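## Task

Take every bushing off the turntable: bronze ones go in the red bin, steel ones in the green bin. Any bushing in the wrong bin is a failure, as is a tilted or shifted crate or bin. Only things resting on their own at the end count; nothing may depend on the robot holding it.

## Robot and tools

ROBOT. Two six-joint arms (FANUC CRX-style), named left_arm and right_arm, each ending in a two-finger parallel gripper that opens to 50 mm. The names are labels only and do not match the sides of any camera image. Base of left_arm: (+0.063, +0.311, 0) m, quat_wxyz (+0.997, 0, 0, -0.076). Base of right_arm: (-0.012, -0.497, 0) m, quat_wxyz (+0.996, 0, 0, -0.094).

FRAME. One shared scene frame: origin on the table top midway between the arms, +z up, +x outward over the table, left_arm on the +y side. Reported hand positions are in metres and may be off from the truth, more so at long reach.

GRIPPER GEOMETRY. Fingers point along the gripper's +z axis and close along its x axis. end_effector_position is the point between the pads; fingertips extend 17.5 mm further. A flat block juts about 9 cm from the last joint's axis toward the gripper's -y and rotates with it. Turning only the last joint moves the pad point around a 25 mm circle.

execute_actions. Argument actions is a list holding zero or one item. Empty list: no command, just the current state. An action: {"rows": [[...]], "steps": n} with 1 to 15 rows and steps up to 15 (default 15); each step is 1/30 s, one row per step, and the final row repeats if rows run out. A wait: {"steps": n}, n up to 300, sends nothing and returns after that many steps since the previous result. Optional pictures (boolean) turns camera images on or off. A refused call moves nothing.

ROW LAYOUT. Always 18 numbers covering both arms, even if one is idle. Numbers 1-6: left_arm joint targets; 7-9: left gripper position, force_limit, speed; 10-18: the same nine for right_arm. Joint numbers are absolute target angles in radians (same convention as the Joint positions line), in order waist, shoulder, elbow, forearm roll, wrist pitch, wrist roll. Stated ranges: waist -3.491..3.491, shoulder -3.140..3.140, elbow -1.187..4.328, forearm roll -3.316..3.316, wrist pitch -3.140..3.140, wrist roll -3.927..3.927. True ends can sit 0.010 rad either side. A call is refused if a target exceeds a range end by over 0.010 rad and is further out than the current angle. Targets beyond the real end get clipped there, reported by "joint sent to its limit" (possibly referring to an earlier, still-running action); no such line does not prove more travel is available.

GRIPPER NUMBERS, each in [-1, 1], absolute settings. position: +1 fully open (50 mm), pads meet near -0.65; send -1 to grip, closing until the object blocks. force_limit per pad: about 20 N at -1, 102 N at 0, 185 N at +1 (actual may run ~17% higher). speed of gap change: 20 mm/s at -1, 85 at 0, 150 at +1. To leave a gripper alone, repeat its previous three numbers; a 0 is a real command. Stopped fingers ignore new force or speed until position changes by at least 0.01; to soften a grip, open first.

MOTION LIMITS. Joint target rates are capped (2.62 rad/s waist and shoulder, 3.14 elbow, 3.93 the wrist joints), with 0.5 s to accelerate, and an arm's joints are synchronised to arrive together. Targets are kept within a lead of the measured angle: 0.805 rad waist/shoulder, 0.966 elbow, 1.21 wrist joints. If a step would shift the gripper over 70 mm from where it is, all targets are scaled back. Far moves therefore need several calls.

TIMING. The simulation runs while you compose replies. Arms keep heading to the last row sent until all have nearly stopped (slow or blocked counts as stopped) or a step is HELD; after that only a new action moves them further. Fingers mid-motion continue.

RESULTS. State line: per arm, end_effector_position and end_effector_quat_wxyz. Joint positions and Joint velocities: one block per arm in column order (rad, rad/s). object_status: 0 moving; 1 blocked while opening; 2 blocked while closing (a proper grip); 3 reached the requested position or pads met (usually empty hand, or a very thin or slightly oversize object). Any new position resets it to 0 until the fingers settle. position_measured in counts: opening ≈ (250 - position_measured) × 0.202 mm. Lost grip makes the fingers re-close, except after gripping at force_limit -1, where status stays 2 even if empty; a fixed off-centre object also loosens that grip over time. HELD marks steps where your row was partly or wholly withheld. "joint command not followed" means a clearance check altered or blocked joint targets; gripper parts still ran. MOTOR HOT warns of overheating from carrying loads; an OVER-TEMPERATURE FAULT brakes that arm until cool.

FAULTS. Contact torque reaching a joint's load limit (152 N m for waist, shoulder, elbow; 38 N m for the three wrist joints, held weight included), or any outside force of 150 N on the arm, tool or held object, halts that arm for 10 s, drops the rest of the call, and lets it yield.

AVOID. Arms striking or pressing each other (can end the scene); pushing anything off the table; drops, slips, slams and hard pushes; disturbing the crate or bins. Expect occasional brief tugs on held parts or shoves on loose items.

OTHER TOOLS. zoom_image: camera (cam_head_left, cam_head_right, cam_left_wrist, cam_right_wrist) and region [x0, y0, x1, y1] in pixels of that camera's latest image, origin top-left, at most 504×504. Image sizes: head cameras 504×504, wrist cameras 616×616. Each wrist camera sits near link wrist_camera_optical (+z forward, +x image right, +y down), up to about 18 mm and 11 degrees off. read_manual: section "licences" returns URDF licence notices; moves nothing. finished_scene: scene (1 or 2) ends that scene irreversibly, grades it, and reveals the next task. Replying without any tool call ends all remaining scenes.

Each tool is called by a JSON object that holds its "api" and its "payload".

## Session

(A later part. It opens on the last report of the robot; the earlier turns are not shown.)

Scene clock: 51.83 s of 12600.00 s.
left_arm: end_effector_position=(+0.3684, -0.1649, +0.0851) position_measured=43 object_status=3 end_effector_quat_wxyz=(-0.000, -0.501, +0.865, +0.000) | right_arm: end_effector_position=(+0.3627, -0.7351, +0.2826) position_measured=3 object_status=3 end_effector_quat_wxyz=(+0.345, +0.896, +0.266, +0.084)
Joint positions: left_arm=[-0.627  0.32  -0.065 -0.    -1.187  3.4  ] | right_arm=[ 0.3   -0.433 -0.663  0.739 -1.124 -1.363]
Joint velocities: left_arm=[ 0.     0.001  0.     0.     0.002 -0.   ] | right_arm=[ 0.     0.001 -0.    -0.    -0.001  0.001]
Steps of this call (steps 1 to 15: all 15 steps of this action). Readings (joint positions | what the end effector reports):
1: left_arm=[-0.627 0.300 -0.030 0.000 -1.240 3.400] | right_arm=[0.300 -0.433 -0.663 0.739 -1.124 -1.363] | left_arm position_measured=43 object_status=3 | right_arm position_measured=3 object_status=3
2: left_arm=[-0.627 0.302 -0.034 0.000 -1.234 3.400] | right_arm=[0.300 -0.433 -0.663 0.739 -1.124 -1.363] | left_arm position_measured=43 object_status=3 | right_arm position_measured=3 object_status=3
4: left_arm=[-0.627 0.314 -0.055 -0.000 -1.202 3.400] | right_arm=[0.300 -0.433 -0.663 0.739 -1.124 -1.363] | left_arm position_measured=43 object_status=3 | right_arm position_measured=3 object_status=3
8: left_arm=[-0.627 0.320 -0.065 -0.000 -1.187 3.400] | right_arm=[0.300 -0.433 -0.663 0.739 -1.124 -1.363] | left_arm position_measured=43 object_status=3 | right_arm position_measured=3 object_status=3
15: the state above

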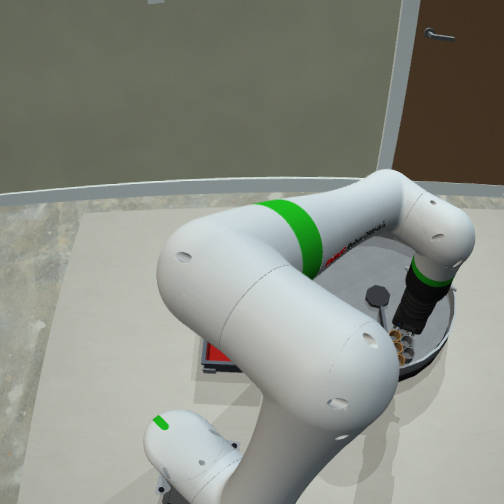

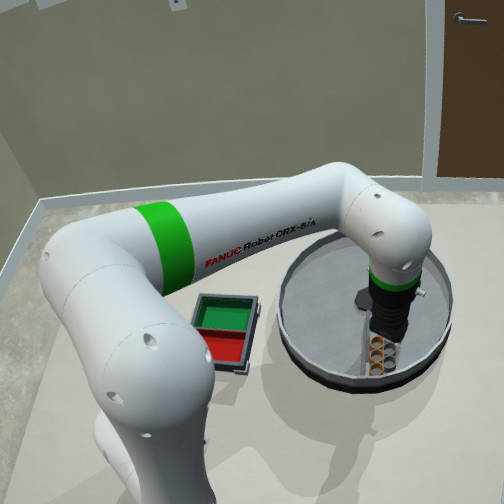

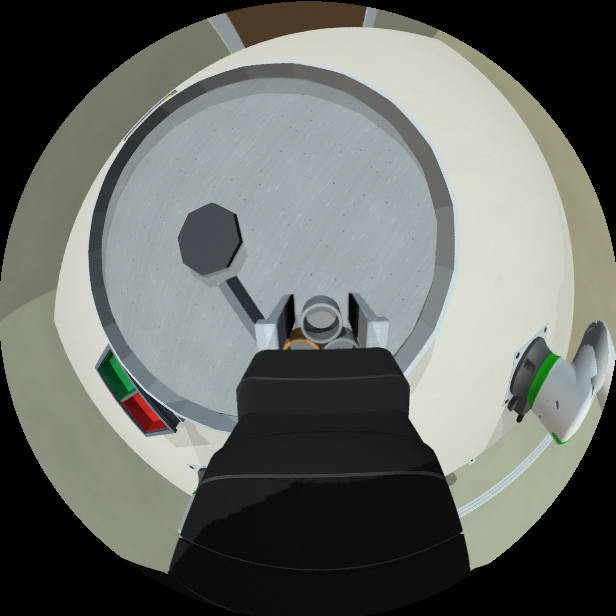

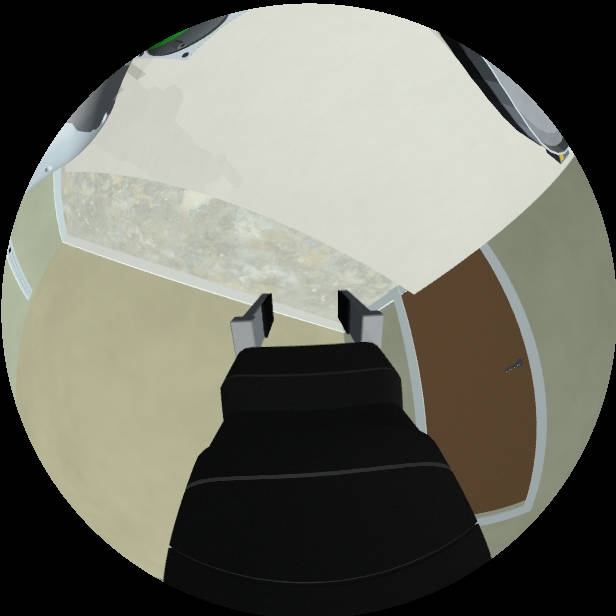

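{"api": "execute_actions", "payload": {"actions": [{"rows":[[-0.629,0.3185,-0.0989,0,-1.1534,3.40,0.73,-0.5,1,0.3,-0.433,-0.663,0.739,-1.124,-1.363,1,0,0]],"steps":10}], "pictures": false}}

{"api": "execute_actions", "payload": {"actions": [{"rows":[[-0.629,0.3185,-0.0989,0,-1.1534,3.40,-1,-0.5,0,0.3,-0.433,-0.663,0.739,-1.124,-1.363,1,0,0]]}], "pictures": false}}

{"api": "execute_actions", "payload": {"actions": [{"rows":[[-0.629,0.25,0.03,0,-1.351,3.40,-1,-0.5,0,0.3,-0.433,-0.663,0.739,-1.124,-1.363,1,0,0]]}], "pictures": false}}

{"api": "execute_actions", "payload": {"actions": [{"rows":[[0.347,-0.243,-0.4416,0,-1.372,2.95,-1,-0.5,0,0.3,-0.433,-0.663,0.739,-1.124,-1.363,1,0,0]]}], "pictures": false}}

{"api": "execute_actions", "payload": {"actions": [{"steps":40}]}}

Scene clock: 61.07 s of 12600.00 s.
left_arm: end_effector_position=(+0.3630, -0.1613, +0.0722) position_measured=43 object_status=3 end_effector_quat_wxyz=(-0.000, -0.500, +0.866, -0.000) | right_arm: end_effector_position=(+0.3627, -0.7351, +0.2826) position_measured=3 object_status=3 end_effector_quat_wxyz=(+0.345, +0.896, +0.266, +0.084)
Joint positions: left_arm=[-0.629  0.318 -0.099  0.    -1.154  3.4  ] | right_arm=[ 0.3   -0.433 -0.663  0.739 -1.124 -1.363]
Joint velocities: left_arm=[-0.001 -0.    -0.003 -0.002  0.    -0.   ] | right_arm=[-0.002  0.    -0.    -0.    -0.001 -0.001]
Steps of this call (steps 1 to 15: the robot went on to your last target; steps 16 to 267: nothing new was sent; steps 268 to 277: all 10 steps of this action). Readings (joint positions | what the end effector reports):
268: left_arm=[-0.627 0.320 -0.065 0.000 -1.186 3.400] | right_arm=[0.300 -0.433 -0.663 0.739 -1.124 -1.363] | left_arm position_measured=43 object_status=3 | right_arm position_measured=3 object_status=3
269: left_arm=[-0.627 0.319 -0.069 0.000 -1.181 3.400] | right_arm=[0.300 -0.433 -0.663 0.739 -1.124 -1.363] | left_arm position_measured=43 object_status=3 | right_arm position_measured=3 object_status=3
271: left_arm=[-0.629 0.319 -0.093 0.000 -1.160 3.400] | right_arm=[0.300 -0.433 -0.663 0.739 -1.124 -1.363] | left_arm position_measured=43 object_status=3 | right_arm position_measured=3 object_status=3
275: left_arm=[-0.629 0.318 -0.099 0.000 -1.154 3.400] | right_arm=[0.300 -0.433 -0.663 0.739 -1.124 -1.363] | left_arm position_measured=43 object_status=3 | right_arm position_measured=3 object_status=3
277: the state above

Scene clock: 61.57 s of 12600.00 s.
left_arm: end_effector_position=(+0.3631, -0.1613, +0.0721) position_measured=97 object_status=2 end_effector_quat_wxyz=(+0.000, -0.500, +0.866, -0.000) | right_arm: end_effector_position=(+0.3627, -0.7351, +0.2826) position_measured=3 object_status=3 end_effector_quat_wxyz=(+0.345, +0.896, +0.266, +0.084)
Joint positions: left_arm=[-0.629  0.318 -0.099  0.    -1.153  3.4  ] | right_arm=[ 0.3   -0.433 -0.663  0.739 -1.124 -1.363]
Joint velocities: left_arm=[-0.     0.     0.001  0.     0.001  0.001] | right_arm=[-0.001  0.     0.    -0.001 -0.    -0.   ]
Steps of this call (steps 1 to 15: all 15 steps of this action). Readings (joint positions | what the end effector reports):
1: left_arm=[-0.629 0.318 -0.099 0.000 -1.153 3.400] | right_arm=[0.300 -0.433 -0.663 0.739 -1.124 -1.363] | left_arm position_measured=52 object_status=0 | right_arm position_measured=3 object_status=3
2: left_arm=[-0.629 0.318 -0.099 0.000 -1.153 3.400] | right_arm=[0.300 -0.433 -0.663 0.739 -1.124 -1.363] | left_arm position_measured=66 object_status=0 | right_arm position_measured=3 object_status=3
4: left_arm=[-0.629 0.318 -0.099 0.000 -1.153 3.400] | right_arm=[0.300 -0.433 -0.663 0.739 -1.124 -1.363] | left_arm position_measured=94 object_status=0 | right_arm position_measured=3 object_status=3
8: left_arm=[-0.629 0.318 -0.099 0.000 -1.153 3.400] | right_arm=[0.300 -0.433 -0.663 0.739 -1.124 -1.363] | left_arm position_measured=97 object_status=0 | right_arm position_measured=3 object_status=3
15: the state above

Scene clock: 62.07 s of 12600.00 s.
left_arm: end_effector_position=(+0.3627, -0.1609, +0.1603) position_measured=97 object_status=2 end_effector_quat_wxyz=(-0.000, -0.500, +0.866, +0.000) | right_arm: end_effector_position=(+0.3627, -0.7351, +0.2826) position_measured=3 object_status=3 end_effector_quat_wxyz=(+0.345, +0.896, +0.266, +0.084)
Joint positions: left_arm=[-0.629  0.25   0.03   0.    -1.351  3.4  ] | right_arm=[ 0.3   -0.433 -0.663  0.739 -1.124 -1.363]
Joint velocities: left_arm=[-0.    -0.001 -0.001 -0.     0.    -0.   ] | right_arm=[-0.     0.    -0.     0.     0.001  0.001]
Steps of this call (steps 1 to 15: all 15 steps of this action). Readings (joint positions | what the end effector reports):
1: left_arm=[-0.629 0.318 -0.099 -0.000 -1.154 3.400] | right_arm=[0.300 -0.433 -0.663 0.739 -1.124 -1.363] | left_arm position_measured=97 object_status=2 | right_arm position_measured=3 object_status=3
2: left_arm=[-0.629 0.317 -0.095 -0.000 -1.159 3.400] | right_arm=[0.300 -0.433 -0.663 0.739 -1.124 -1.363] | left_arm position_measured=97 object_status=2 | right_arm position_measured=3 object_status=3
4: left_arm=[-0.629 0.304 -0.070 -0.000 -1.198 3.400] | right_arm=[0.300 -0.433 -0.663 0.739 -1.124 -1.363] | left_arm position_measured=97 object_status=2 | right_arm position_measured=3 object_status=3
8: left_arm=[-0.629 0.258 0.013 0.000 -1.325 3.400] | right_arm=[0.300 -0.433 -0.663 0.739 -1.124 -1.363] | left_arm position_measured=97 object_status=2 | right_arm position_measured=3 object_status=3
15: the state above

Scene clock: 62.57 s of 12600.00 s.
left_arm: end_effector_position=(+0.4374, -0.0022, +0.1758) position_measured=97 object_status=2 end_effector_quat_wxyz=(+0.000, -0.576, +0.818, -0.000) | right_arm: end_effector_position=(+0.3627, -0.7351, +0.2826) position_measured=3 object_status=3 end_effector_quat_wxyz=(+0.345, +0.896, +0.266, +0.084)
Joint positions: left_arm=[-0.279  0.063 -0.149 -0.    -1.359  3.229] | right_arm=[ 0.3   -0.433 -0.663  0.739 -1.124 -1.363]
Joint velocities: left_arm=[ 0.928 -0.454 -0.434 -0.    -0.019 -0.412] | right_arm=[-0.001 -0.    -0.     0.     0.    -0.   ]
Steps of this call (steps 1 to 15: all 15 steps of this action). Readings (joint positions | what the end effector reports):
1: left_arm=[-0.629 0.250 0.030 0.000 -1.351 3.400] | right_arm=[0.300 -0.433 -0.663 0.739 -1.124 -1.363] | left_arm position_measured=97 object_status=2 | right_arm position_measured=3 object_status=3
2: left_arm=[-0.625 0.248 0.028 0.000 -1.351 3.398] | right_arm=[0.300 -0.433 -0.663 0.739 -1.124 -1.363] | left_arm position_measured=97 object_status=2 | right_arm position_measured=3 object_status=3
4: left_arm=[-0.600 0.232 0.013 0.000 -1.352 3.383] | right_arm=[0.300 -0.433 -0.663 0.739 -1.124 -1.363] | left_arm position_measured=97 object_status=2 | right_arm position_measured=3 object_status=3
8: left_arm=[-0.492 0.169 -0.047 -0.000 -1.354 3.326] | right_arm=[0.300 -0.433 -0.663 0.739 -1.124 -1.363] | left_arm position_measured=97 object_status=2 | right_arm position_measured=3 object_status=3
15: the state above

Scene clock: 63.90 s of 12600.00 s.
left_arm: end_effector_position=(+0.4300, +0.2457, +0.1701) position_measured=97 object_status=2 end_effector_quat_wxyz=(-0.000, +0.708, -0.706, +0.000) | right_arm: end_effector_position=(+0.3627, -0.7351, +0.2826) position_measured=3 object_status=3 end_effector_quat_wxyz=(+0.345, +0.896, +0.266, +0.084)
Joint positions: left_arm=[ 0.347 -0.243 -0.442 -0.    -1.372  2.95 ] | right_arm=[ 0.3   -0.433 -0.663  0.739 -1.124 -1.363]
Joint velocities: left_arm=[ 0.     0.     0.    -0.    -0.001  0.   ] | right_arm=[ 0.001  0.    -0.    -0.001  0.001 -0.001]
Steps of this call (steps 1 to 40: the robot went on to your last target). Readings (joint positions | what the end effector reports):
1: left_arm=[-0.247 0.047 -0.164 -0.000 -1.360 3.215] | right_arm=[0.300 -0.433 -0.663 0.739 -1.124 -1.363] | left_arm position_measured=97 object_status=2 | right_arm position_measured=3 object_status=3
2: left_arm=[-0.215 0.032 -0.179 -0.000 -1.360 3.201] | right_arm=[0.300 -0.433 -0.663 0.739 -1.124 -1.363] | left_arm position_measured=97 object_status=2 | right_arm position_measured=3 object_status=3
4: left_arm=[-0.151 0.000 -0.209 -0.000 -1.362 3.172] | right_arm=[0.300 -0.433 -0.663 0.739 -1.124 -1.363] | left_arm position_measured=97 object_status=2 | right_arm position_measured=3 object_status=3
8: left_arm=[-0.018 -0.065 -0.271 -0.000 -1.364 3.113] | right_arm=[0.300 -0.433 -0.663 0.739 -1.124 -1.363] | left_arm position_measured=97 object_status=2 | right_arm position_measured=3 object_status=3
40: the state above

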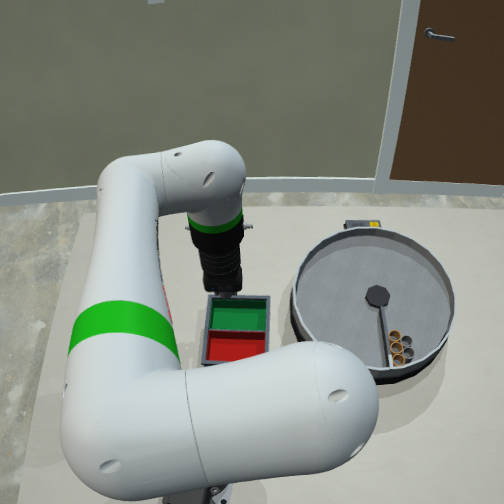

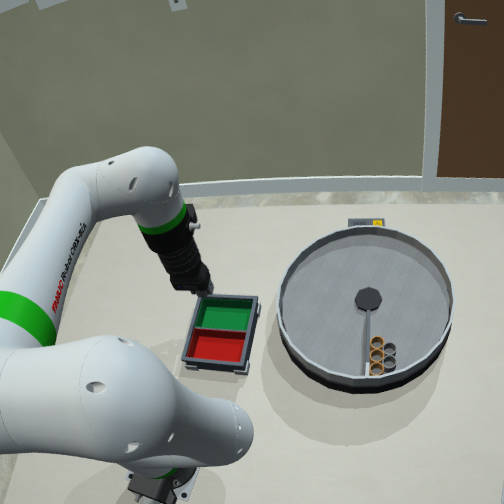

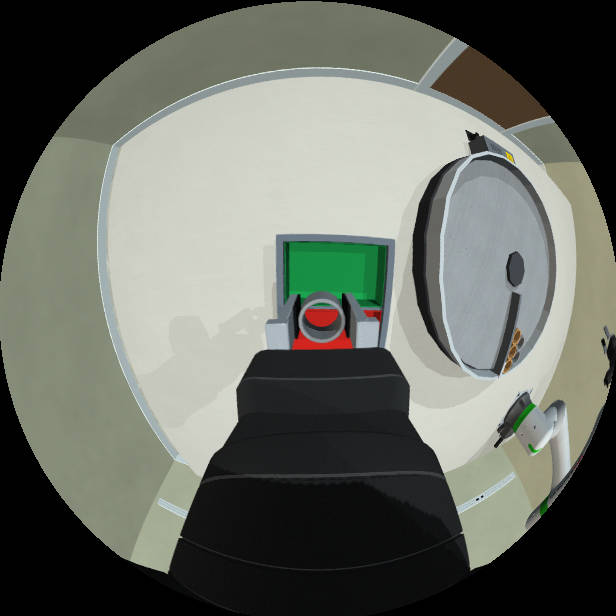

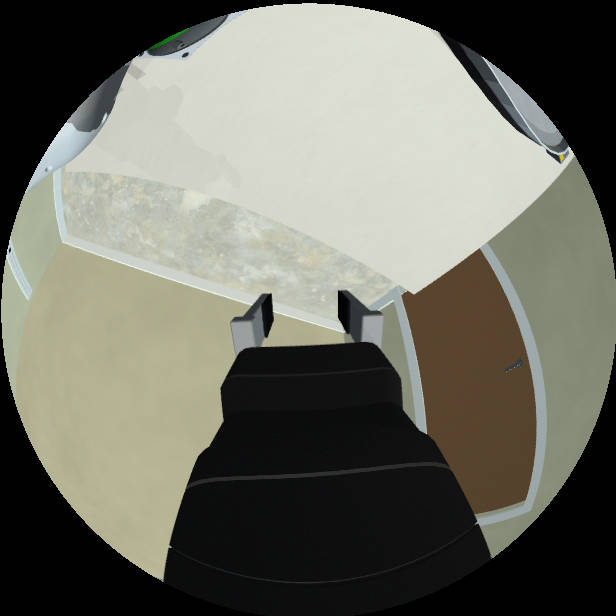

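{"api": "execute_actions", "payload": {"actions": [{"rows":[[0.43,-0.135,-0.409,0,-1.297,1.3,-1,-0.5,0,0.3,-0.433,-0.663,0.739,-1.124,-1.363,1,0,0]]}], "pictures": false}}

{"api": "execute_actions", "payload": {"actions": [{"steps":20}]}}

{"api": "execute_actions", "payload": {"actions": [{"rows":[[0.43,-0.052,-0.5395,0,-1.083,1.3,-1,-0.5,0,0.3,-0.433,-0.663,0.739,-1.124,-1.363,1,0,0]]}]}}

Scene clock: 70.93 s of 12600.00 s.
left_arm: end_effector_position=(+0.4468, +0.2507, +0.1561) position_measured=97 object_status=2 end_effector_quat_wxyz=(-0.000, -0.368, +0.930, -0.000) | right_arm: end_effector_position=(+0.3627, -0.7351, +0.2826) position_measured=3 object_status=3 end_effector_quat_wxyz=(+0.345, +0.896, +0.266, +0.084)
Joint positions: left_arm=[ 0.399 -0.176 -0.421  0.    -1.325  2.078] | right_arm=[ 0.3   -0.433 -0.663  0.739 -1.124 -1.363]
Joint velocities: left_arm=[ 0.14   0.184  0.055  0.     0.126 -3.395] | right_arm=[-0.002  0.     0.    -0.    -0.001  0.001]
Steps of this call (steps 1 to 15: the robot went on to your last target; steps 16 to 196: nothing new was sent; steps 197 to 211: all 15 steps of this action). Readings (joint positions | what the end effector reports):
197: left_arm=[0.347 -0.243 -0.442 0.000 -1.372 2.949] | right_arm=[0.300 -0.433 -0.663 0.739 -1.124 -1.363] | left_arm position_measured=97 object_status=2 | right_arm position_measured=3 object_status=3
198: left_arm=[0.347 -0.243 -0.442 0.000 -1.372 2.943] | right_arm=[0.300 -0.433 -0.663 0.739 -1.124 -1.363] | left_arm position_measured=97 object_status=2 | right_arm position_measured=3 object_status=3
200: left_arm=[0.350 -0.239 -0.441 0.000 -1.370 2.905] | right_arm=[0.300 -0.433 -0.663 0.739 -1.124 -1.363] | left_arm position_measured=97 object_status=2 | right_arm position_measured=3 object_status=3
204: left_arm=[0.362 -0.223 -0.436 0.000 -1.358 2.726] | right_arm=[0.300 -0.433 -0.663 0.739 -1.124 -1.363] | left_arm position_measured=97 object_status=2 | right_arm position_measured=3 object_status=3
211: the state above

Scene clock: 71.60 s of 12600.00 s.
left_arm: end_effector_position=(+0.4437, +0.2590, +0.1469) position_measured=97 object_status=2 end_effector_quat_wxyz=(-0.000, -0.003, +1.000, -0.000) | right_arm: end_effector_position=(+0.3627, -0.7351, +0.2826) position_measured=3 object_status=3 end_effector_quat_wxyz=(+0.345, +0.896, +0.266, +0.084)
Joint positions: left_arm=[ 0.43  -0.135 -0.409  0.    -1.297  1.3  ] | right_arm=[ 0.3   -0.433 -0.663  0.739 -1.124 -1.363]
Joint velocities: left_arm=[ 0.001 -0.001  0.    -0.    -0.001  0.   ] | right_arm=[ 0.    -0.     0.    -0.     0.    -0.002]
Steps of this call (steps 1 to 20: the robot went on to your last target). Readings (joint positions | what the end effector reports):
1: left_arm=[0.403 -0.170 -0.419 0.000 -1.321 1.966] | right_arm=[0.300 -0.433 -0.663 0.739 -1.124 -1.363] | left_arm position_measured=97 object_status=2 | right_arm position_measured=3 object_status=3
2: left_arm=[0.408 -0.164 -0.418 0.000 -1.317 1.863] | right_arm=[0.300 -0.433 -0.663 0.739 -1.124 -1.363] | left_arm position_measured=97 object_status=2 | right_arm position_measured=3 object_status=3
4: left_arm=[0.415 -0.155 -0.415 0.000 -1.311 1.683] | right_arm=[0.300 -0.433 -0.663 0.739 -1.124 -1.363] | left_arm position_measured=97 object_status=2 | right_arm position_measured=3 object_status=3
8: left_arm=[0.425 -0.141 -0.411 0.000 -1.301 1.426] | right_arm=[0.300 -0.433 -0.663 0.739 -1.124 -1.363] | left_arm position_measured=97 object_status=2 | right_arm position_measured=3 object_status=3
20: the state above

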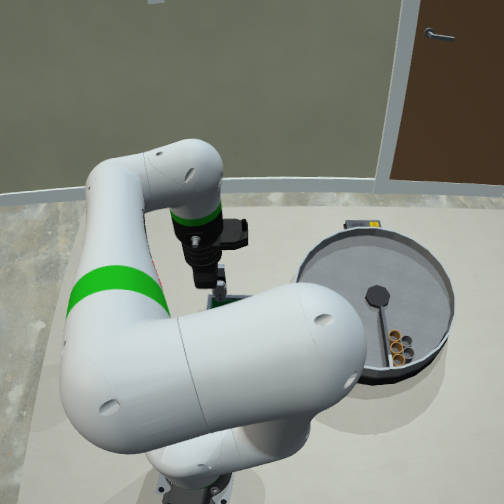

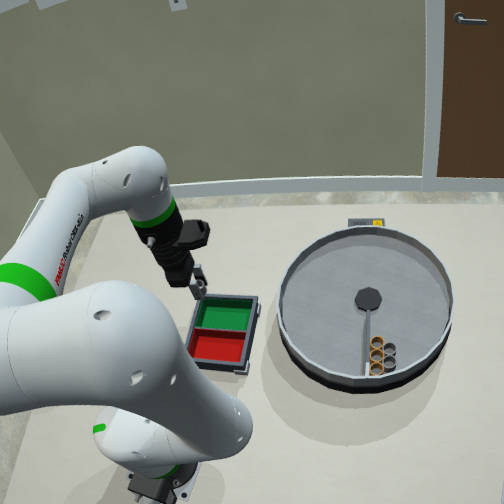

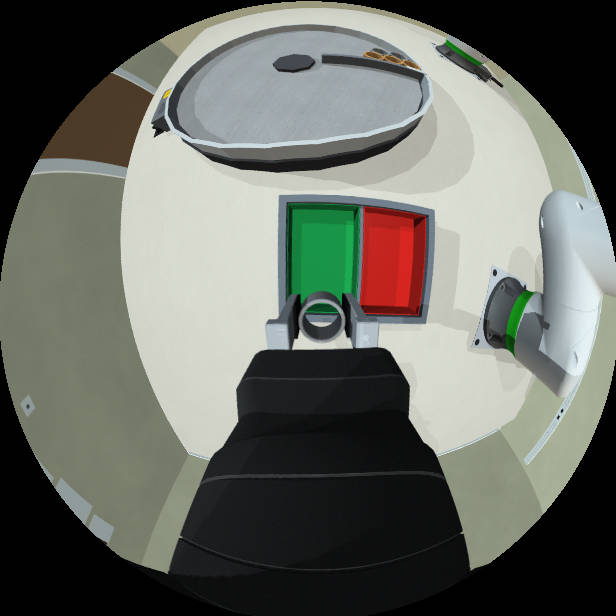

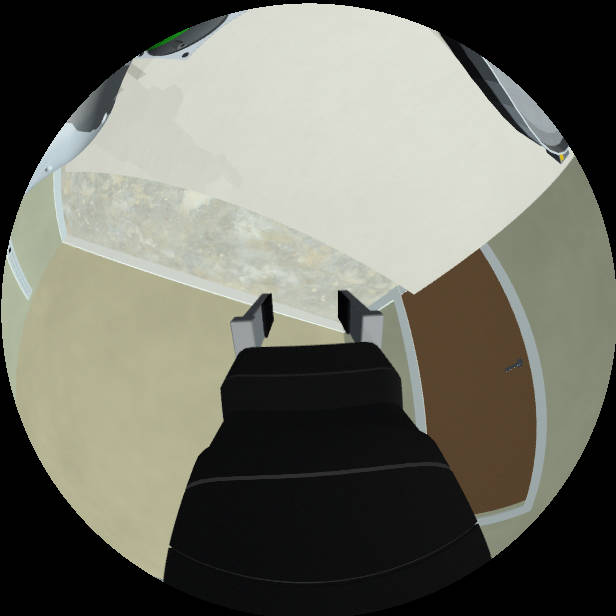

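Scene clock: 72.10 s of 12600.00 s.
left_arm: end_effector_position=(+0.4438, +0.2591, +0.0651) position_measured=97 object_status=2 end_effector_quat_wxyz=(+0.000, -0.003, +1.000, +0.000) | right_arm: end_effector_position=(+0.3627, -0.7351, +0.2826) position_measured=3 object_status=3 end_effector_quat_wxyz=(+0.345, +0.896, +0.266, +0.084)
Joint positions: left_arm=[ 0.43  -0.052 -0.539 -0.    -1.083  1.3  ] | right_arm=[ 0.3   -0.433 -0.663  0.739 -1.124 -1.363]
Joint velocities: left_arm=[-0.001  0.001 -0.002  0.     0.002 -0.   ] | right_arm=[-0.001  0.    -0.    -0.002  0.    -0.   ]
Steps of this call (steps 1 to 15: all 15 steps of this action). Readings (joint positions | what the end effector reports):
1: left_arm=[0.430 -0.135 -0.409 0.000 -1.296 1.300] | right_arm=[0.300 -0.433 -0.663 0.739 -1.124 -1.363] | left_arm position_measured=97 object_status=2 | right_arm position_measured=3 object_status=3
2: left_arm=[0.430 -0.133 -0.412 0.000 -1.290 1.300] | right_arm=[0.300 -0.433 -0.663 0.739 -1.124 -1.363] | left_arm position_measured=97 object_status=2 | right_arm position_measured=3 object_status=3
4: left_arm=[0.430 -0.118 -0.436 0.000 -1.253 1.300] | right_arm=[0.300 -0.433 -0.663 0.739 -1.124 -1.363] | left_arm position_measured=97 object_status=2 | right_arm position_measured=3 object_status=3
8: left_arm=[0.430 -0.065 -0.519 -0.000 -1.117 1.300] | right_arm=[0.300 -0.433 -0.663 0.739 -1.124 -1.363] | left_arm position_measured=97 object_status=2 | right_arm position_measured=3 object_status=3
15: the state above

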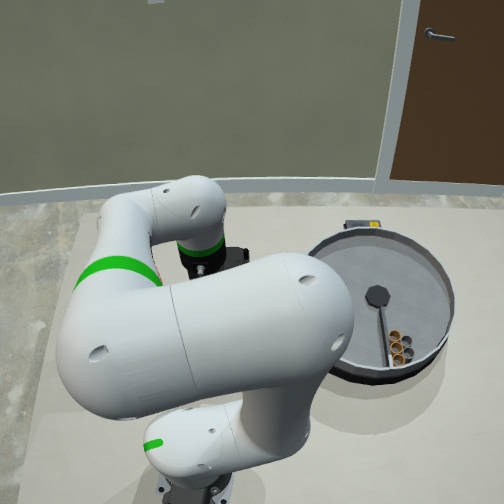

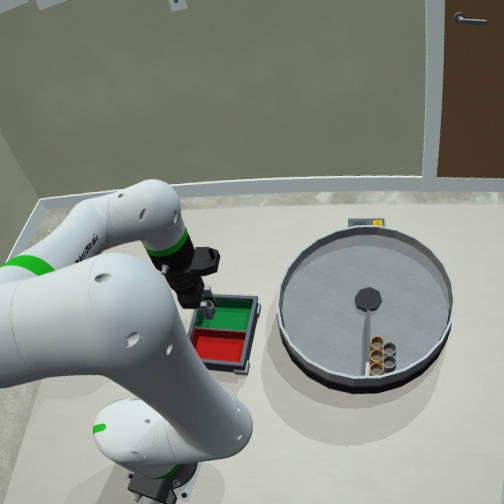

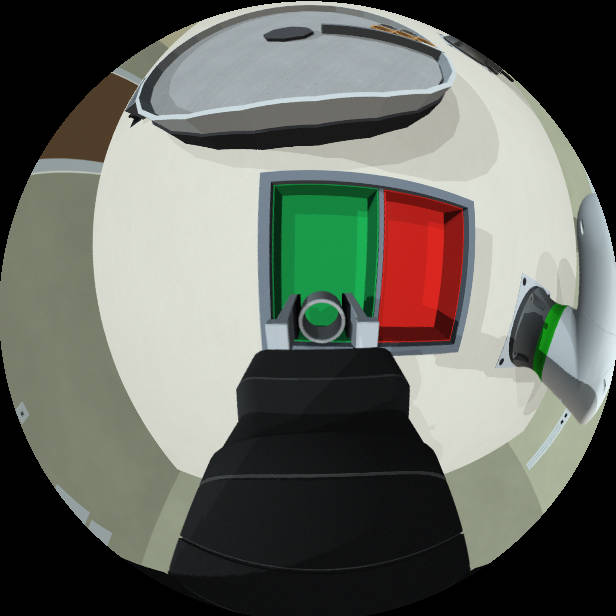

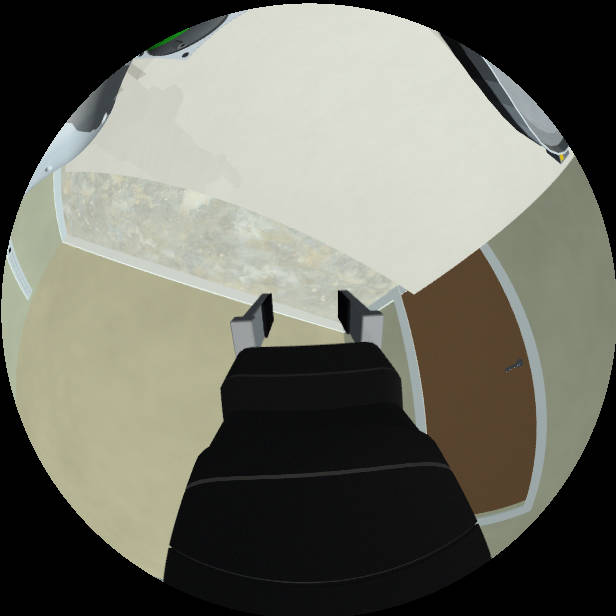

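{"api": "execute_actions", "payload": {"actions": [{"rows":[[0.43,-0.028,-0.561,0,-1.038,1.3,-1,-0.5,0,0.3,-0.433,-0.663,0.739,-1.124,-1.363,1,0,0]],"steps":10}], "pictures": false}}

{"api": "execute_actions", "payload": {"actions": [{"rows":[[0.43,-0.028,-0.561,0,-1.038,1.3,0.73,-0.5,0,0.3,-0.433,-0.663,0.739,-1.124,-1.363,1,0,0]],"steps":10}], "pictures": false}}

{"api": "execute_actions", "payload": {"actions": [{"rows":[[0.43,-0.135,-0.409,0,-1.297,1.3,0.73,-0.5,0,0.3,-0.433,-0.663,0.739,-1.124,-1.363,1,0,0]]}], "pictures": false}}

{"api": "execute_actions", "payload": {"actions": [{"rows":[[-0.5526,0.2684,-0.0936,0,-1.2088,1.228,0.73,-0.5,0,0.3,-0.433,-0.663,0.739,-1.124,-1.363,1,0,0]]}], "pictures": false}}

{"api": "execute_actions", "payload": {"actions": [{"steps":40}]}}

{"api": "zoom_image", "payload": {"camera": "cam_left_wrist", "region": [220,220,420,370]}}

{"api": "zoom_image", "payload": {"camera": "cam_head_right", "region": [330,300,430,390]}}

Scene clock: 85.77 s of 12600.00 s.
left_arm: end_effector_position=(+0.4438, +0.2590, +0.0483) position_measured=97 object_status=2 end_effector_quat_wxyz=(-0.000, -0.003, +1.000, -0.000) | right_arm: end_effector_position=(+0.3627, -0.7351, +0.2826) position_measured=3 object_status=3 end_effector_quat_wxyz=(+0.345, +0.896, +0.266, +0.084)
Joint positions: left_arm=[ 0.43  -0.028 -0.561  0.    -1.038  1.3  ] | right_arm=[ 0.3   -0.433 -0.663  0.739 -1.124 -1.363]
Joint velocities: left_arm=[-0.001 -0.001  0.    -0.002  0.001 -0.001] | right_arm=[ 0.002  0.     0.     0.001  0.001 -0.001]
Steps of this call (steps 1 to 15: the robot went on to your last target; steps 16 to 400: nothing new was sent; steps 401 to 410: all 10 steps of this action). Readings (joint positions | what the end effector reports):
401: left_arm=[0.430 -0.052 -0.540 0.000 -1.082 1.300] | right_arm=[0.300 -0.433 -0.663 0.739 -1.124 -1.363] | left_arm position_measured=97 object_status=2 | right_arm position_measured=3 object_status=3
402: left_arm=[0.430 -0.049 -0.542 0.000 -1.076 1.300] | right_arm=[0.300 -0.433 -0.663 0.739 -1.124 -1.363] | left_arm position_measured=97 object_status=2 | right_arm position_measured=3 object_status=3
404: left_arm=[0.430 -0.033 -0.557 0.000 -1.047 1.300] | right_arm=[0.300 -0.433 -0.663 0.739 -1.124 -1.363] | left_arm position_measured=97 object_status=2 | right_arm position_measured=3 object_status=3
408: left_arm=[0.430 -0.028 -0.561 0.000 -1.038 1.300] | right_arm=[0.300 -0.433 -0.663 0.739 -1.124 -1.363] | left_arm position_measured=97 object_status=2 | right_arm position_measured=3 object_status=3
410: the state above

Scene clock: 86.10 s of 12600.00 s.
left_arm: end_effector_position=(+0.4438, +0.2590, +0.0483) position_measured=43 object_status=0 end_effector_quat_wxyz=(-0.000, -0.003, +1.000, -0.000) | right_arm: end_effector_position=(+0.3627, -0.7351, +0.2826) position_measured=3 object_status=3 end_effector_quat_wxyz=(+0.345, +0.896, +0.266, +0.084)
Joint positions: left_arm=[ 0.43  -0.028 -0.561 -0.    -1.038  1.3  ] | right_arm=[ 0.3   -0.433 -0.663  0.739 -1.124 -1.363]
Joint velocities: left_arm=[ 0.     0.001  0.    -0.    -0.001  0.   ] | right_arm=[ 0.    -0.     0.    -0.001  0.     0.001]
Steps of this call (steps 1 to 10: all 10 steps of this action). Readings (joint positions | what the end effector reports):
1: left_arm=[0.430 -0.028 -0.561 0.000 -1.038 1.300] | right_arm=[0.300 -0.433 -0.663 0.739 -1.124 -1.363] | left_arm position_measured=88 object_status=0 | right_arm position_measured=3 object_status=3
2: left_arm=[0.430 -0.028 -0.561 0.000 -1.038 1.300] | right_arm=[0.300 -0.433 -0.663 0.739 -1.124 -1.363] | left_arm position_measured=74 object_status=0 | right_arm position_measured=3 object_status=3
4: left_arm=[0.430 -0.028 -0.561 0.000 -1.038 1.300] | right_arm=[0.300 -0.433 -0.663 0.739 -1.124 -1.363] | left_arm position_measured=47 object_status=0 | right_arm position_measured=3 object_status=3
8: left_arm=[0.430 -0.028 -0.561 -0.000 -1.038 1.300] | right_arm=[0.300 -0.433 -0.663 0.739 -1.124 -1.363] | left_arm position_measured=43 object_status=0 | right_arm position_measured=3 object_status=3
10: the state above

Scene clock: 86.60 s of 12600.00 s.
left_arm: end_effector_position=(+0.4437, +0.2590, +0.1468) position_measured=43 object_status=3 end_effector_quat_wxyz=(-0.000, -0.003, +1.000, -0.000) | right_arm: end_effector_position=(+0.3627, -0.7351, +0.2826) position_measured=3 object_status=3 end_effector_quat_wxyz=(+0.345, +0.896, +0.266, +0.084)
Joint positions: left_arm=[ 0.43  -0.135 -0.409  0.    -1.297  1.3  ] | right_arm=[ 0.3   -0.433 -0.663  0.739 -1.124 -1.363]
Joint velocities: left_arm=[-0.    -0.     0.004 -0.    -0.002  0.   ] | right_arm=[-0.001 -0.     0.    -0.001 -0.001  0.001]
Steps of this call (steps 1 to 15: all 15 steps of this action). Readings (joint positions | what the end effector reports):
1: left_arm=[0.430 -0.028 -0.561 -0.000 -1.038 1.300] | right_arm=[0.300 -0.433 -0.663 0.739 -1.124 -1.363] | left_arm position_measured=43 object_status=3 | right_arm position_measured=3 object_status=3
2: left_arm=[0.430 -0.031 -0.557 -0.000 -1.044 1.300] | right_arm=[0.300 -0.433 -0.663 0.739 -1.124 -1.363] | left_arm position_measured=43 object_status=3 | right_arm position_measured=3 object_status=3
4: left_arm=[0.430 -0.046 -0.535 -0.000 -1.082 1.300] | right_arm=[0.300 -0.433 -0.663 0.739 -1.124 -1.363] | left_arm position_measured=43 object_status=3 | right_arm position_measured=3 object_status=3
8: left_arm=[0.430 -0.109 -0.447 -0.000 -1.232 1.300] | right_arm=[0.300 -0.433 -0.663 0.739 -1.124 -1.363] | left_arm position_measured=43 object_status=3 | right_arm position_measured=3 object_status=3
15: the state above

Scene clock: 87.10 s of 12600.00 s.
left_arm: end_effector_position=(+0.4592, +0.1124, +0.1353) position_measured=43 object_status=3 end_effector_quat_wxyz=(-0.000, +0.204, +0.979, -0.000) | right_arm: end_effector_position=(+0.3627, -0.7351, +0.2826) position_measured=3 object_status=3 end_effector_quat_wxyz=(+0.345, +0.896, +0.266, +0.084)
Joint positions: left_arm=[ 0.043  0.033 -0.277  0.    -1.26   1.27 ] | right_arm=[ 0.3   -0.433 -0.663  0.739 -1.124 -1.363]
Joint velocities: left_arm=[-0.984  0.389  0.303 -0.     0.085 -0.068] | right_arm=[ 0.    -0.    -0.    -0.     0.     0.001]
Steps of this call (steps 1 to 15: all 15 steps of this action). Readings (joint positions | what the end effector reports):
1: left_arm=[0.430 -0.135 -0.409 0.000 -1.297 1.300] | right_arm=[0.300 -0.433 -0.663 0.739 -1.124 -1.363] | left_arm position_measured=43 object_status=3 | right_arm position_measured=3 object_status=3
2: left_arm=[0.426 -0.133 -0.407 0.000 -1.297 1.300] | right_arm=[0.300 -0.433 -0.663 0.739 -1.124 -1.363] | left_arm position_measured=43 object_status=3 | right_arm position_measured=3 object_status=3
4: left_arm=[0.401 -0.120 -0.397 0.000 -1.294 1.297] | right_arm=[0.300 -0.433 -0.663 0.739 -1.124 -1.363] | left_arm position_measured=43 object_status=3 | right_arm position_measured=3 object_status=3
8: left_arm=[0.283 -0.064 -0.353 0.000 -1.282 1.287] | right_arm=[0.300 -0.433 -0.663 0.739 -1.124 -1.363] | left_arm position_measured=43 object_status=3 | right_arm position_measured=3 object_status=3
15: the state above

Scene clock: 88.43 s of 12600.00 s.
left_arm: end_effector_position=(+0.3460, -0.1318, +0.1000) position_measured=43 object_status=3 end_effector_quat_wxyz=(-0.000, +0.500, +0.866, -0.000) | right_arm: end_effector_position=(+0.3627, -0.7351, +0.2826) position_measured=3 object_status=3 end_effector_quat_wxyz=(+0.345, +0.896, +0.266, +0.084)
Joint positions: left_arm=[-0.553  0.268 -0.094  0.    -1.209  1.228] | right_arm=[ 0.3   -0.433 -0.663  0.739 -1.124 -1.363]
Joint velocities: left_arm=[ 0.002  0.001  0.    -0.     0.     0.   ] | right_arm=[-0.     0.     0.     0.    -0.001  0.   ]
Steps of this call (steps 1 to 40: the robot went on to your last target). Readings (joint positions | what the end effector reports):
1: left_arm=[0.010 0.046 -0.267 0.000 -1.257 1.268] | right_arm=[0.300 -0.433 -0.663 0.739 -1.124 -1.363] | left_arm position_measured=43 object_status=3 | right_arm position_measured=3 object_status=3
2: left_arm=[-0.023 0.059 -0.257 0.000 -1.255 1.265] | right_arm=[0.300 -0.433 -0.663 0.739 -1.124 -1.363] | left_arm position_measured=43 object_status=3 | right_arm position_measured=3 object_status=3
4: left_arm=[-0.088 0.085 -0.237 0.000 -1.249 1.261] | right_arm=[0.300 -0.433 -0.663 0.739 -1.124 -1.363] | left_arm position_measured=43 object_status=3 | right_arm position_measured=3 object_status=3
8: left_arm=[-0.216 0.136 -0.197 0.000 -1.238 1.252] | right_arm=[0.300 -0.433 -0.663 0.739 -1.124 -1.363] | left_arm position_measured=43 object_status=3 | right_arm position_measured=3 object_status=3
40: the state above

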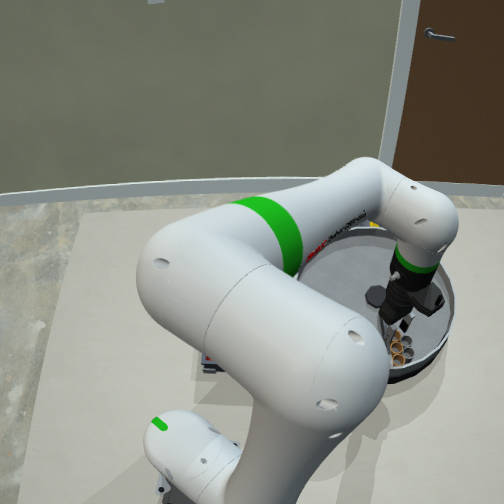

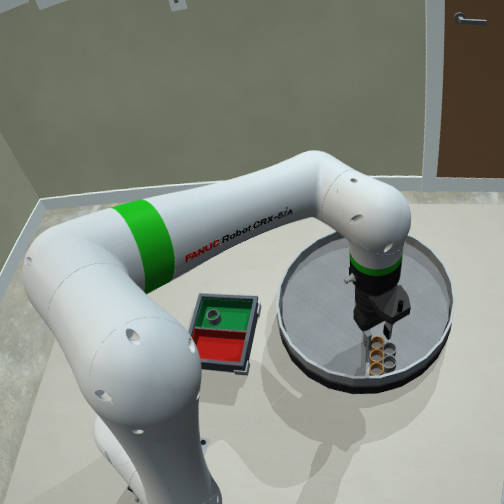

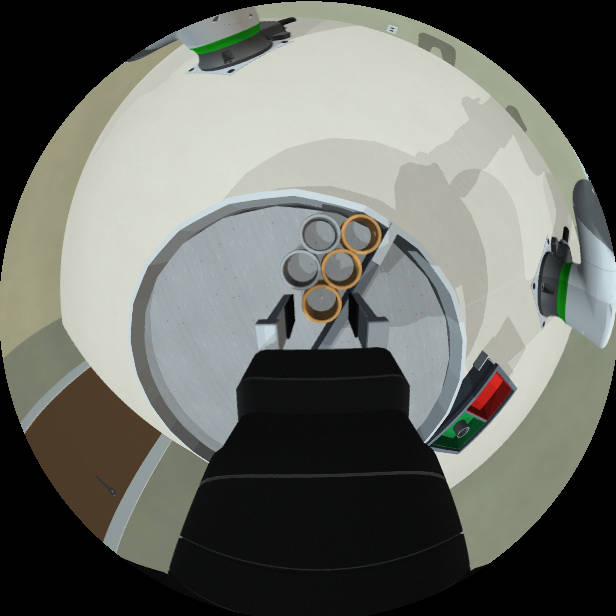

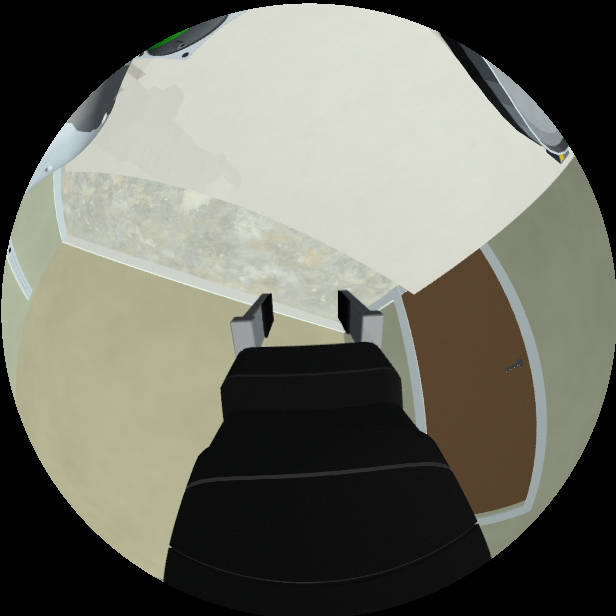

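Region (220, 220, 420, 370) of cam_left_wrist's 616x616 image, scaled by 2.520, with more detail than that image has; it fills the top 378 rows of this view, and the rest is white.

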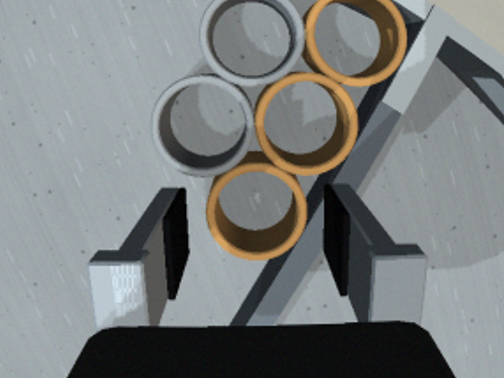

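Region (330, 300, 430, 390) of cam_head_right's 504x504 image, scaled by 5.040, with more detail than that image has; it fills the top 454 rows of this view, and the rest is white.

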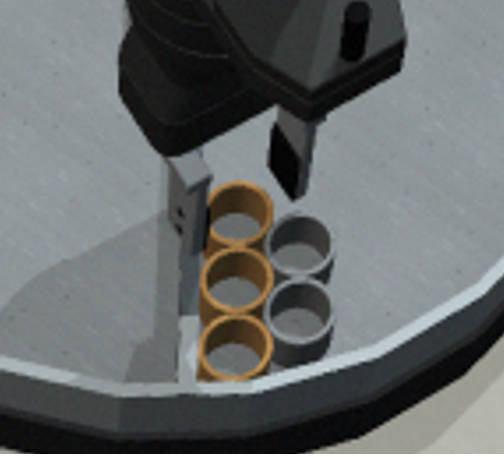

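{"api": "execute_actions", "payload": {"actions": [{"rows":[[-0.5526,0.2814,-0.1136,0,-1.176,1.228,0.73,-0.5,0,0.3,-0.433,-0.663,0.739,-1.124,-1.363,1,0,0]],"steps":10}], "pictures": false}}

{"api": "execute_actions", "payload": {"actions": [{"rows":[[-0.5526,0.2814,-0.1136,0,-1.176,1.228,-1,-0.5,0,0.3,-0.433,-0.663,0.739,-1.124,-1.363,1,0,0]]}], "pictures": false}}

{"api": "execute_actions", "payload": {"actions": [{"rows":[[-0.5526,0.225,0,0,-1.346,1.228,-1,-0.5,0,0.3,-0.433,-0.663,0.739,-1.124,-1.363,1,0,0]]}]}}

{"api": "zoom_image", "payload": {"camera": "cam_head_right", "region": [330,290,430,390]}}

Scene clock: 104.50 s of 12600.00 s.
left_arm: end_effector_position=(+0.3467, -0.1328, +0.0975) position_measured=43 object_status=3 end_effector_quat_wxyz=(+0.002, +0.500, +0.866, -0.001) | right_arm: end_effector_position=(+0.3627, -0.7351, +0.2826) position_measured=3 object_status=3 end_effector_quat_wxyz=(+0.345, +0.896, +0.266, +0.084)
Joint positions: left_arm=[-0.552  0.271 -0.098  0.001 -1.199  1.228] | right_arm=[ 0.3   -0.433 -0.663  0.739 -1.124 -1.363]
Joint velocities: left_arm=[-0.001 -0.    -0.001 -0.     0.    -0.001] | right_arm=[ 0.002 -0.     0.    -0.001 -0.    -0.001]
FORCE FAULT: contact force on the left arm reached its limit, and that arm stopped for 10 seconds. The contact can be on any part of that arm, not only on its tool. That arm's remaining commands of this call were not run. That arm holds still and accepts commands again. Move the arm away from the contact; if what it grips holds it there, let go first. Pushing or pulling that hard again can fault the arm again.
The stop of the left arm began at step 182 of this call (marked STOPPED below). From that step on that arm followed nothing that you had sent. 7 of its steps, steps kept back included, did not run and will not run. Nothing is kept back now, and the robot has no last target.
Steps of this call (steps 1 to 15: the robot went on to your last target; steps 16 to 178: nothing new was sent; steps 179 to 188: all 10 steps of this action; steps 189 to 482: the stop continued). Readings (joint positions | what the end effector reports):
179: left_arm=[-0.553 0.269 -0.094 -0.000 -1.208 1.228] | right_arm=[0.300 -0.433 -0.663 0.739 -1.124 -1.363] | left_arm position_measured=43 object_status=3 | right_arm position_measured=3 object_status=3
180: left_arm=[-0.553 0.271 -0.097 -0.000 -1.202 1.228] | right_arm=[0.300 -0.433 -0.663 0.739 -1.124 -1.363] | left_arm position_measured=43 object_status=3 | right_arm position_measured=3 object_status=3
182: left_arm=[-0.552 0.271 -0.098 0.001 -1.199 1.228] | right_arm=[0.300 -0.433 -0.663 0.739 -1.124 -1.363] | left_arm position_measured=43 object_status=3 | right_arm position_measured=3 object_status=3 STOPPED (the left arm)
186: left_arm=[-0.552 0.271 -0.098 0.001 -1.199 1.228] | right_arm=[0.300 -0.433 -0.663 0.739 -1.124 -1.363] | left_arm position_measured=43 object_status=3 | right_arm position_measured=3 object_status=3
482: the state above

Scene clock: 104.53 s of 12600.00 s.
left_arm: end_effector_position=(+0.3467, -0.1329, +0.0975) position_measured=43 object_status=3 end_effector_quat_wxyz=(+0.002, +0.500, +0.866, -0.001) | right_arm: end_effector_position=(+0.3627, -0.7351, +0.2826) position_measured=3 object_status=3 end_effector_quat_wxyz=(+0.345, +0.896, +0.266, +0.084)
Joint positions: left_arm=[-0.552  0.27  -0.098  0.001 -1.199  1.228] | right_arm=[ 0.3   -0.433 -0.663  0.739 -1.124 -1.363]
Joint velocities: left_arm=[ 0.001 -0.001  0.    -0.    -0.    -0.   ] | right_arm=[-0.     0.     0.    -0.001 -0.001  0.   ]
A stop began in an earlier call of the same reply, so what this call sent did not run. Send another action.
Steps of this call (step 1: nothing new was sent). Readings (joint positions | what the end effector reports):
1: the state above

Scene clock: 104.57 s of 12600.00 s.
left_arm: end_effector_position=(+0.3467, -0.1329, +0.0975) position_measured=43 object_status=3 end_effector_quat_wxyz=(+0.002, +0.500, +0.866, -0.001) | right_arm: end_effector_position=(+0.3627, -0.7351, +0.2826) position_measured=3 object_status=3 end_effector_quat_wxyz=(+0.345, +0.896, +0.266, +0.084)
Joint positions: left_arm=[-0.552  0.27  -0.098  0.001 -1.199  1.228] | right_arm=[ 0.3   -0.433 -0.663  0.739 -1.124 -1.363]
Joint velocities: left_arm=[-0.001  0.    -0.001  0.     0.    -0.001] | right_arm=[-0.001 -0.     0.    -0.    -0.002 -0.001]
A stop began in an earlier call of the same reply, so what this call sent did not run. Send another action.
Steps of this call (step 1: nothing new was sent). Readings (joint positions | what the end effector reports):
1: the state above

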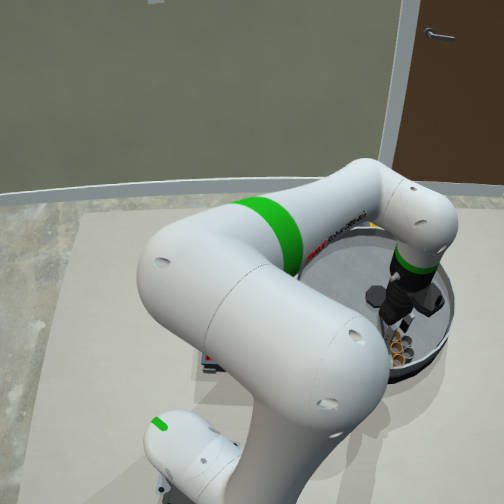

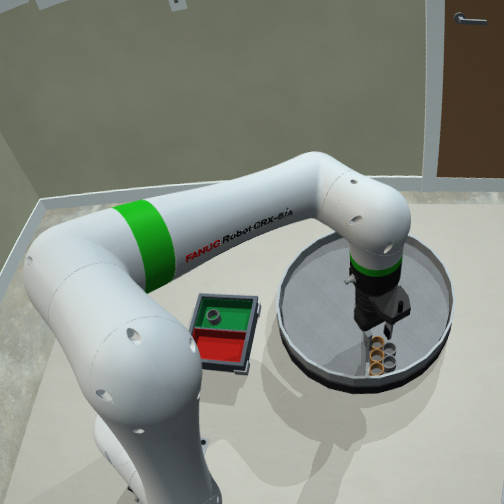

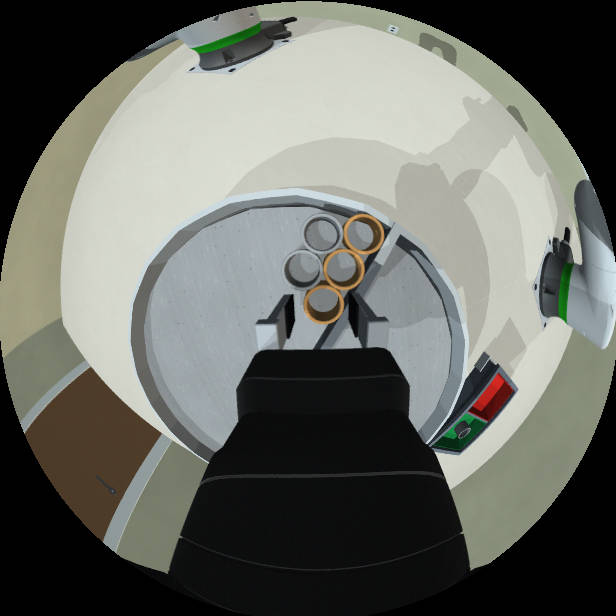

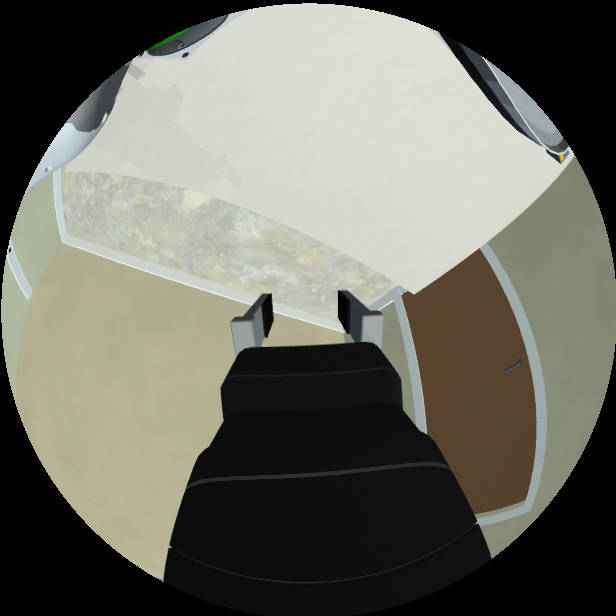

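Region (330, 290, 430, 390) of cam_head_right's 504x504 image, scaled by 5.040, with more detail than that image has.

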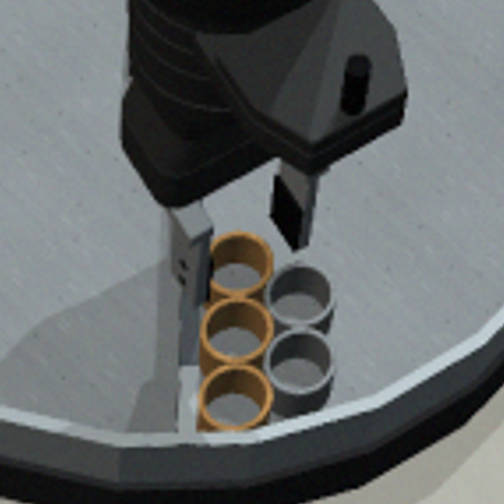

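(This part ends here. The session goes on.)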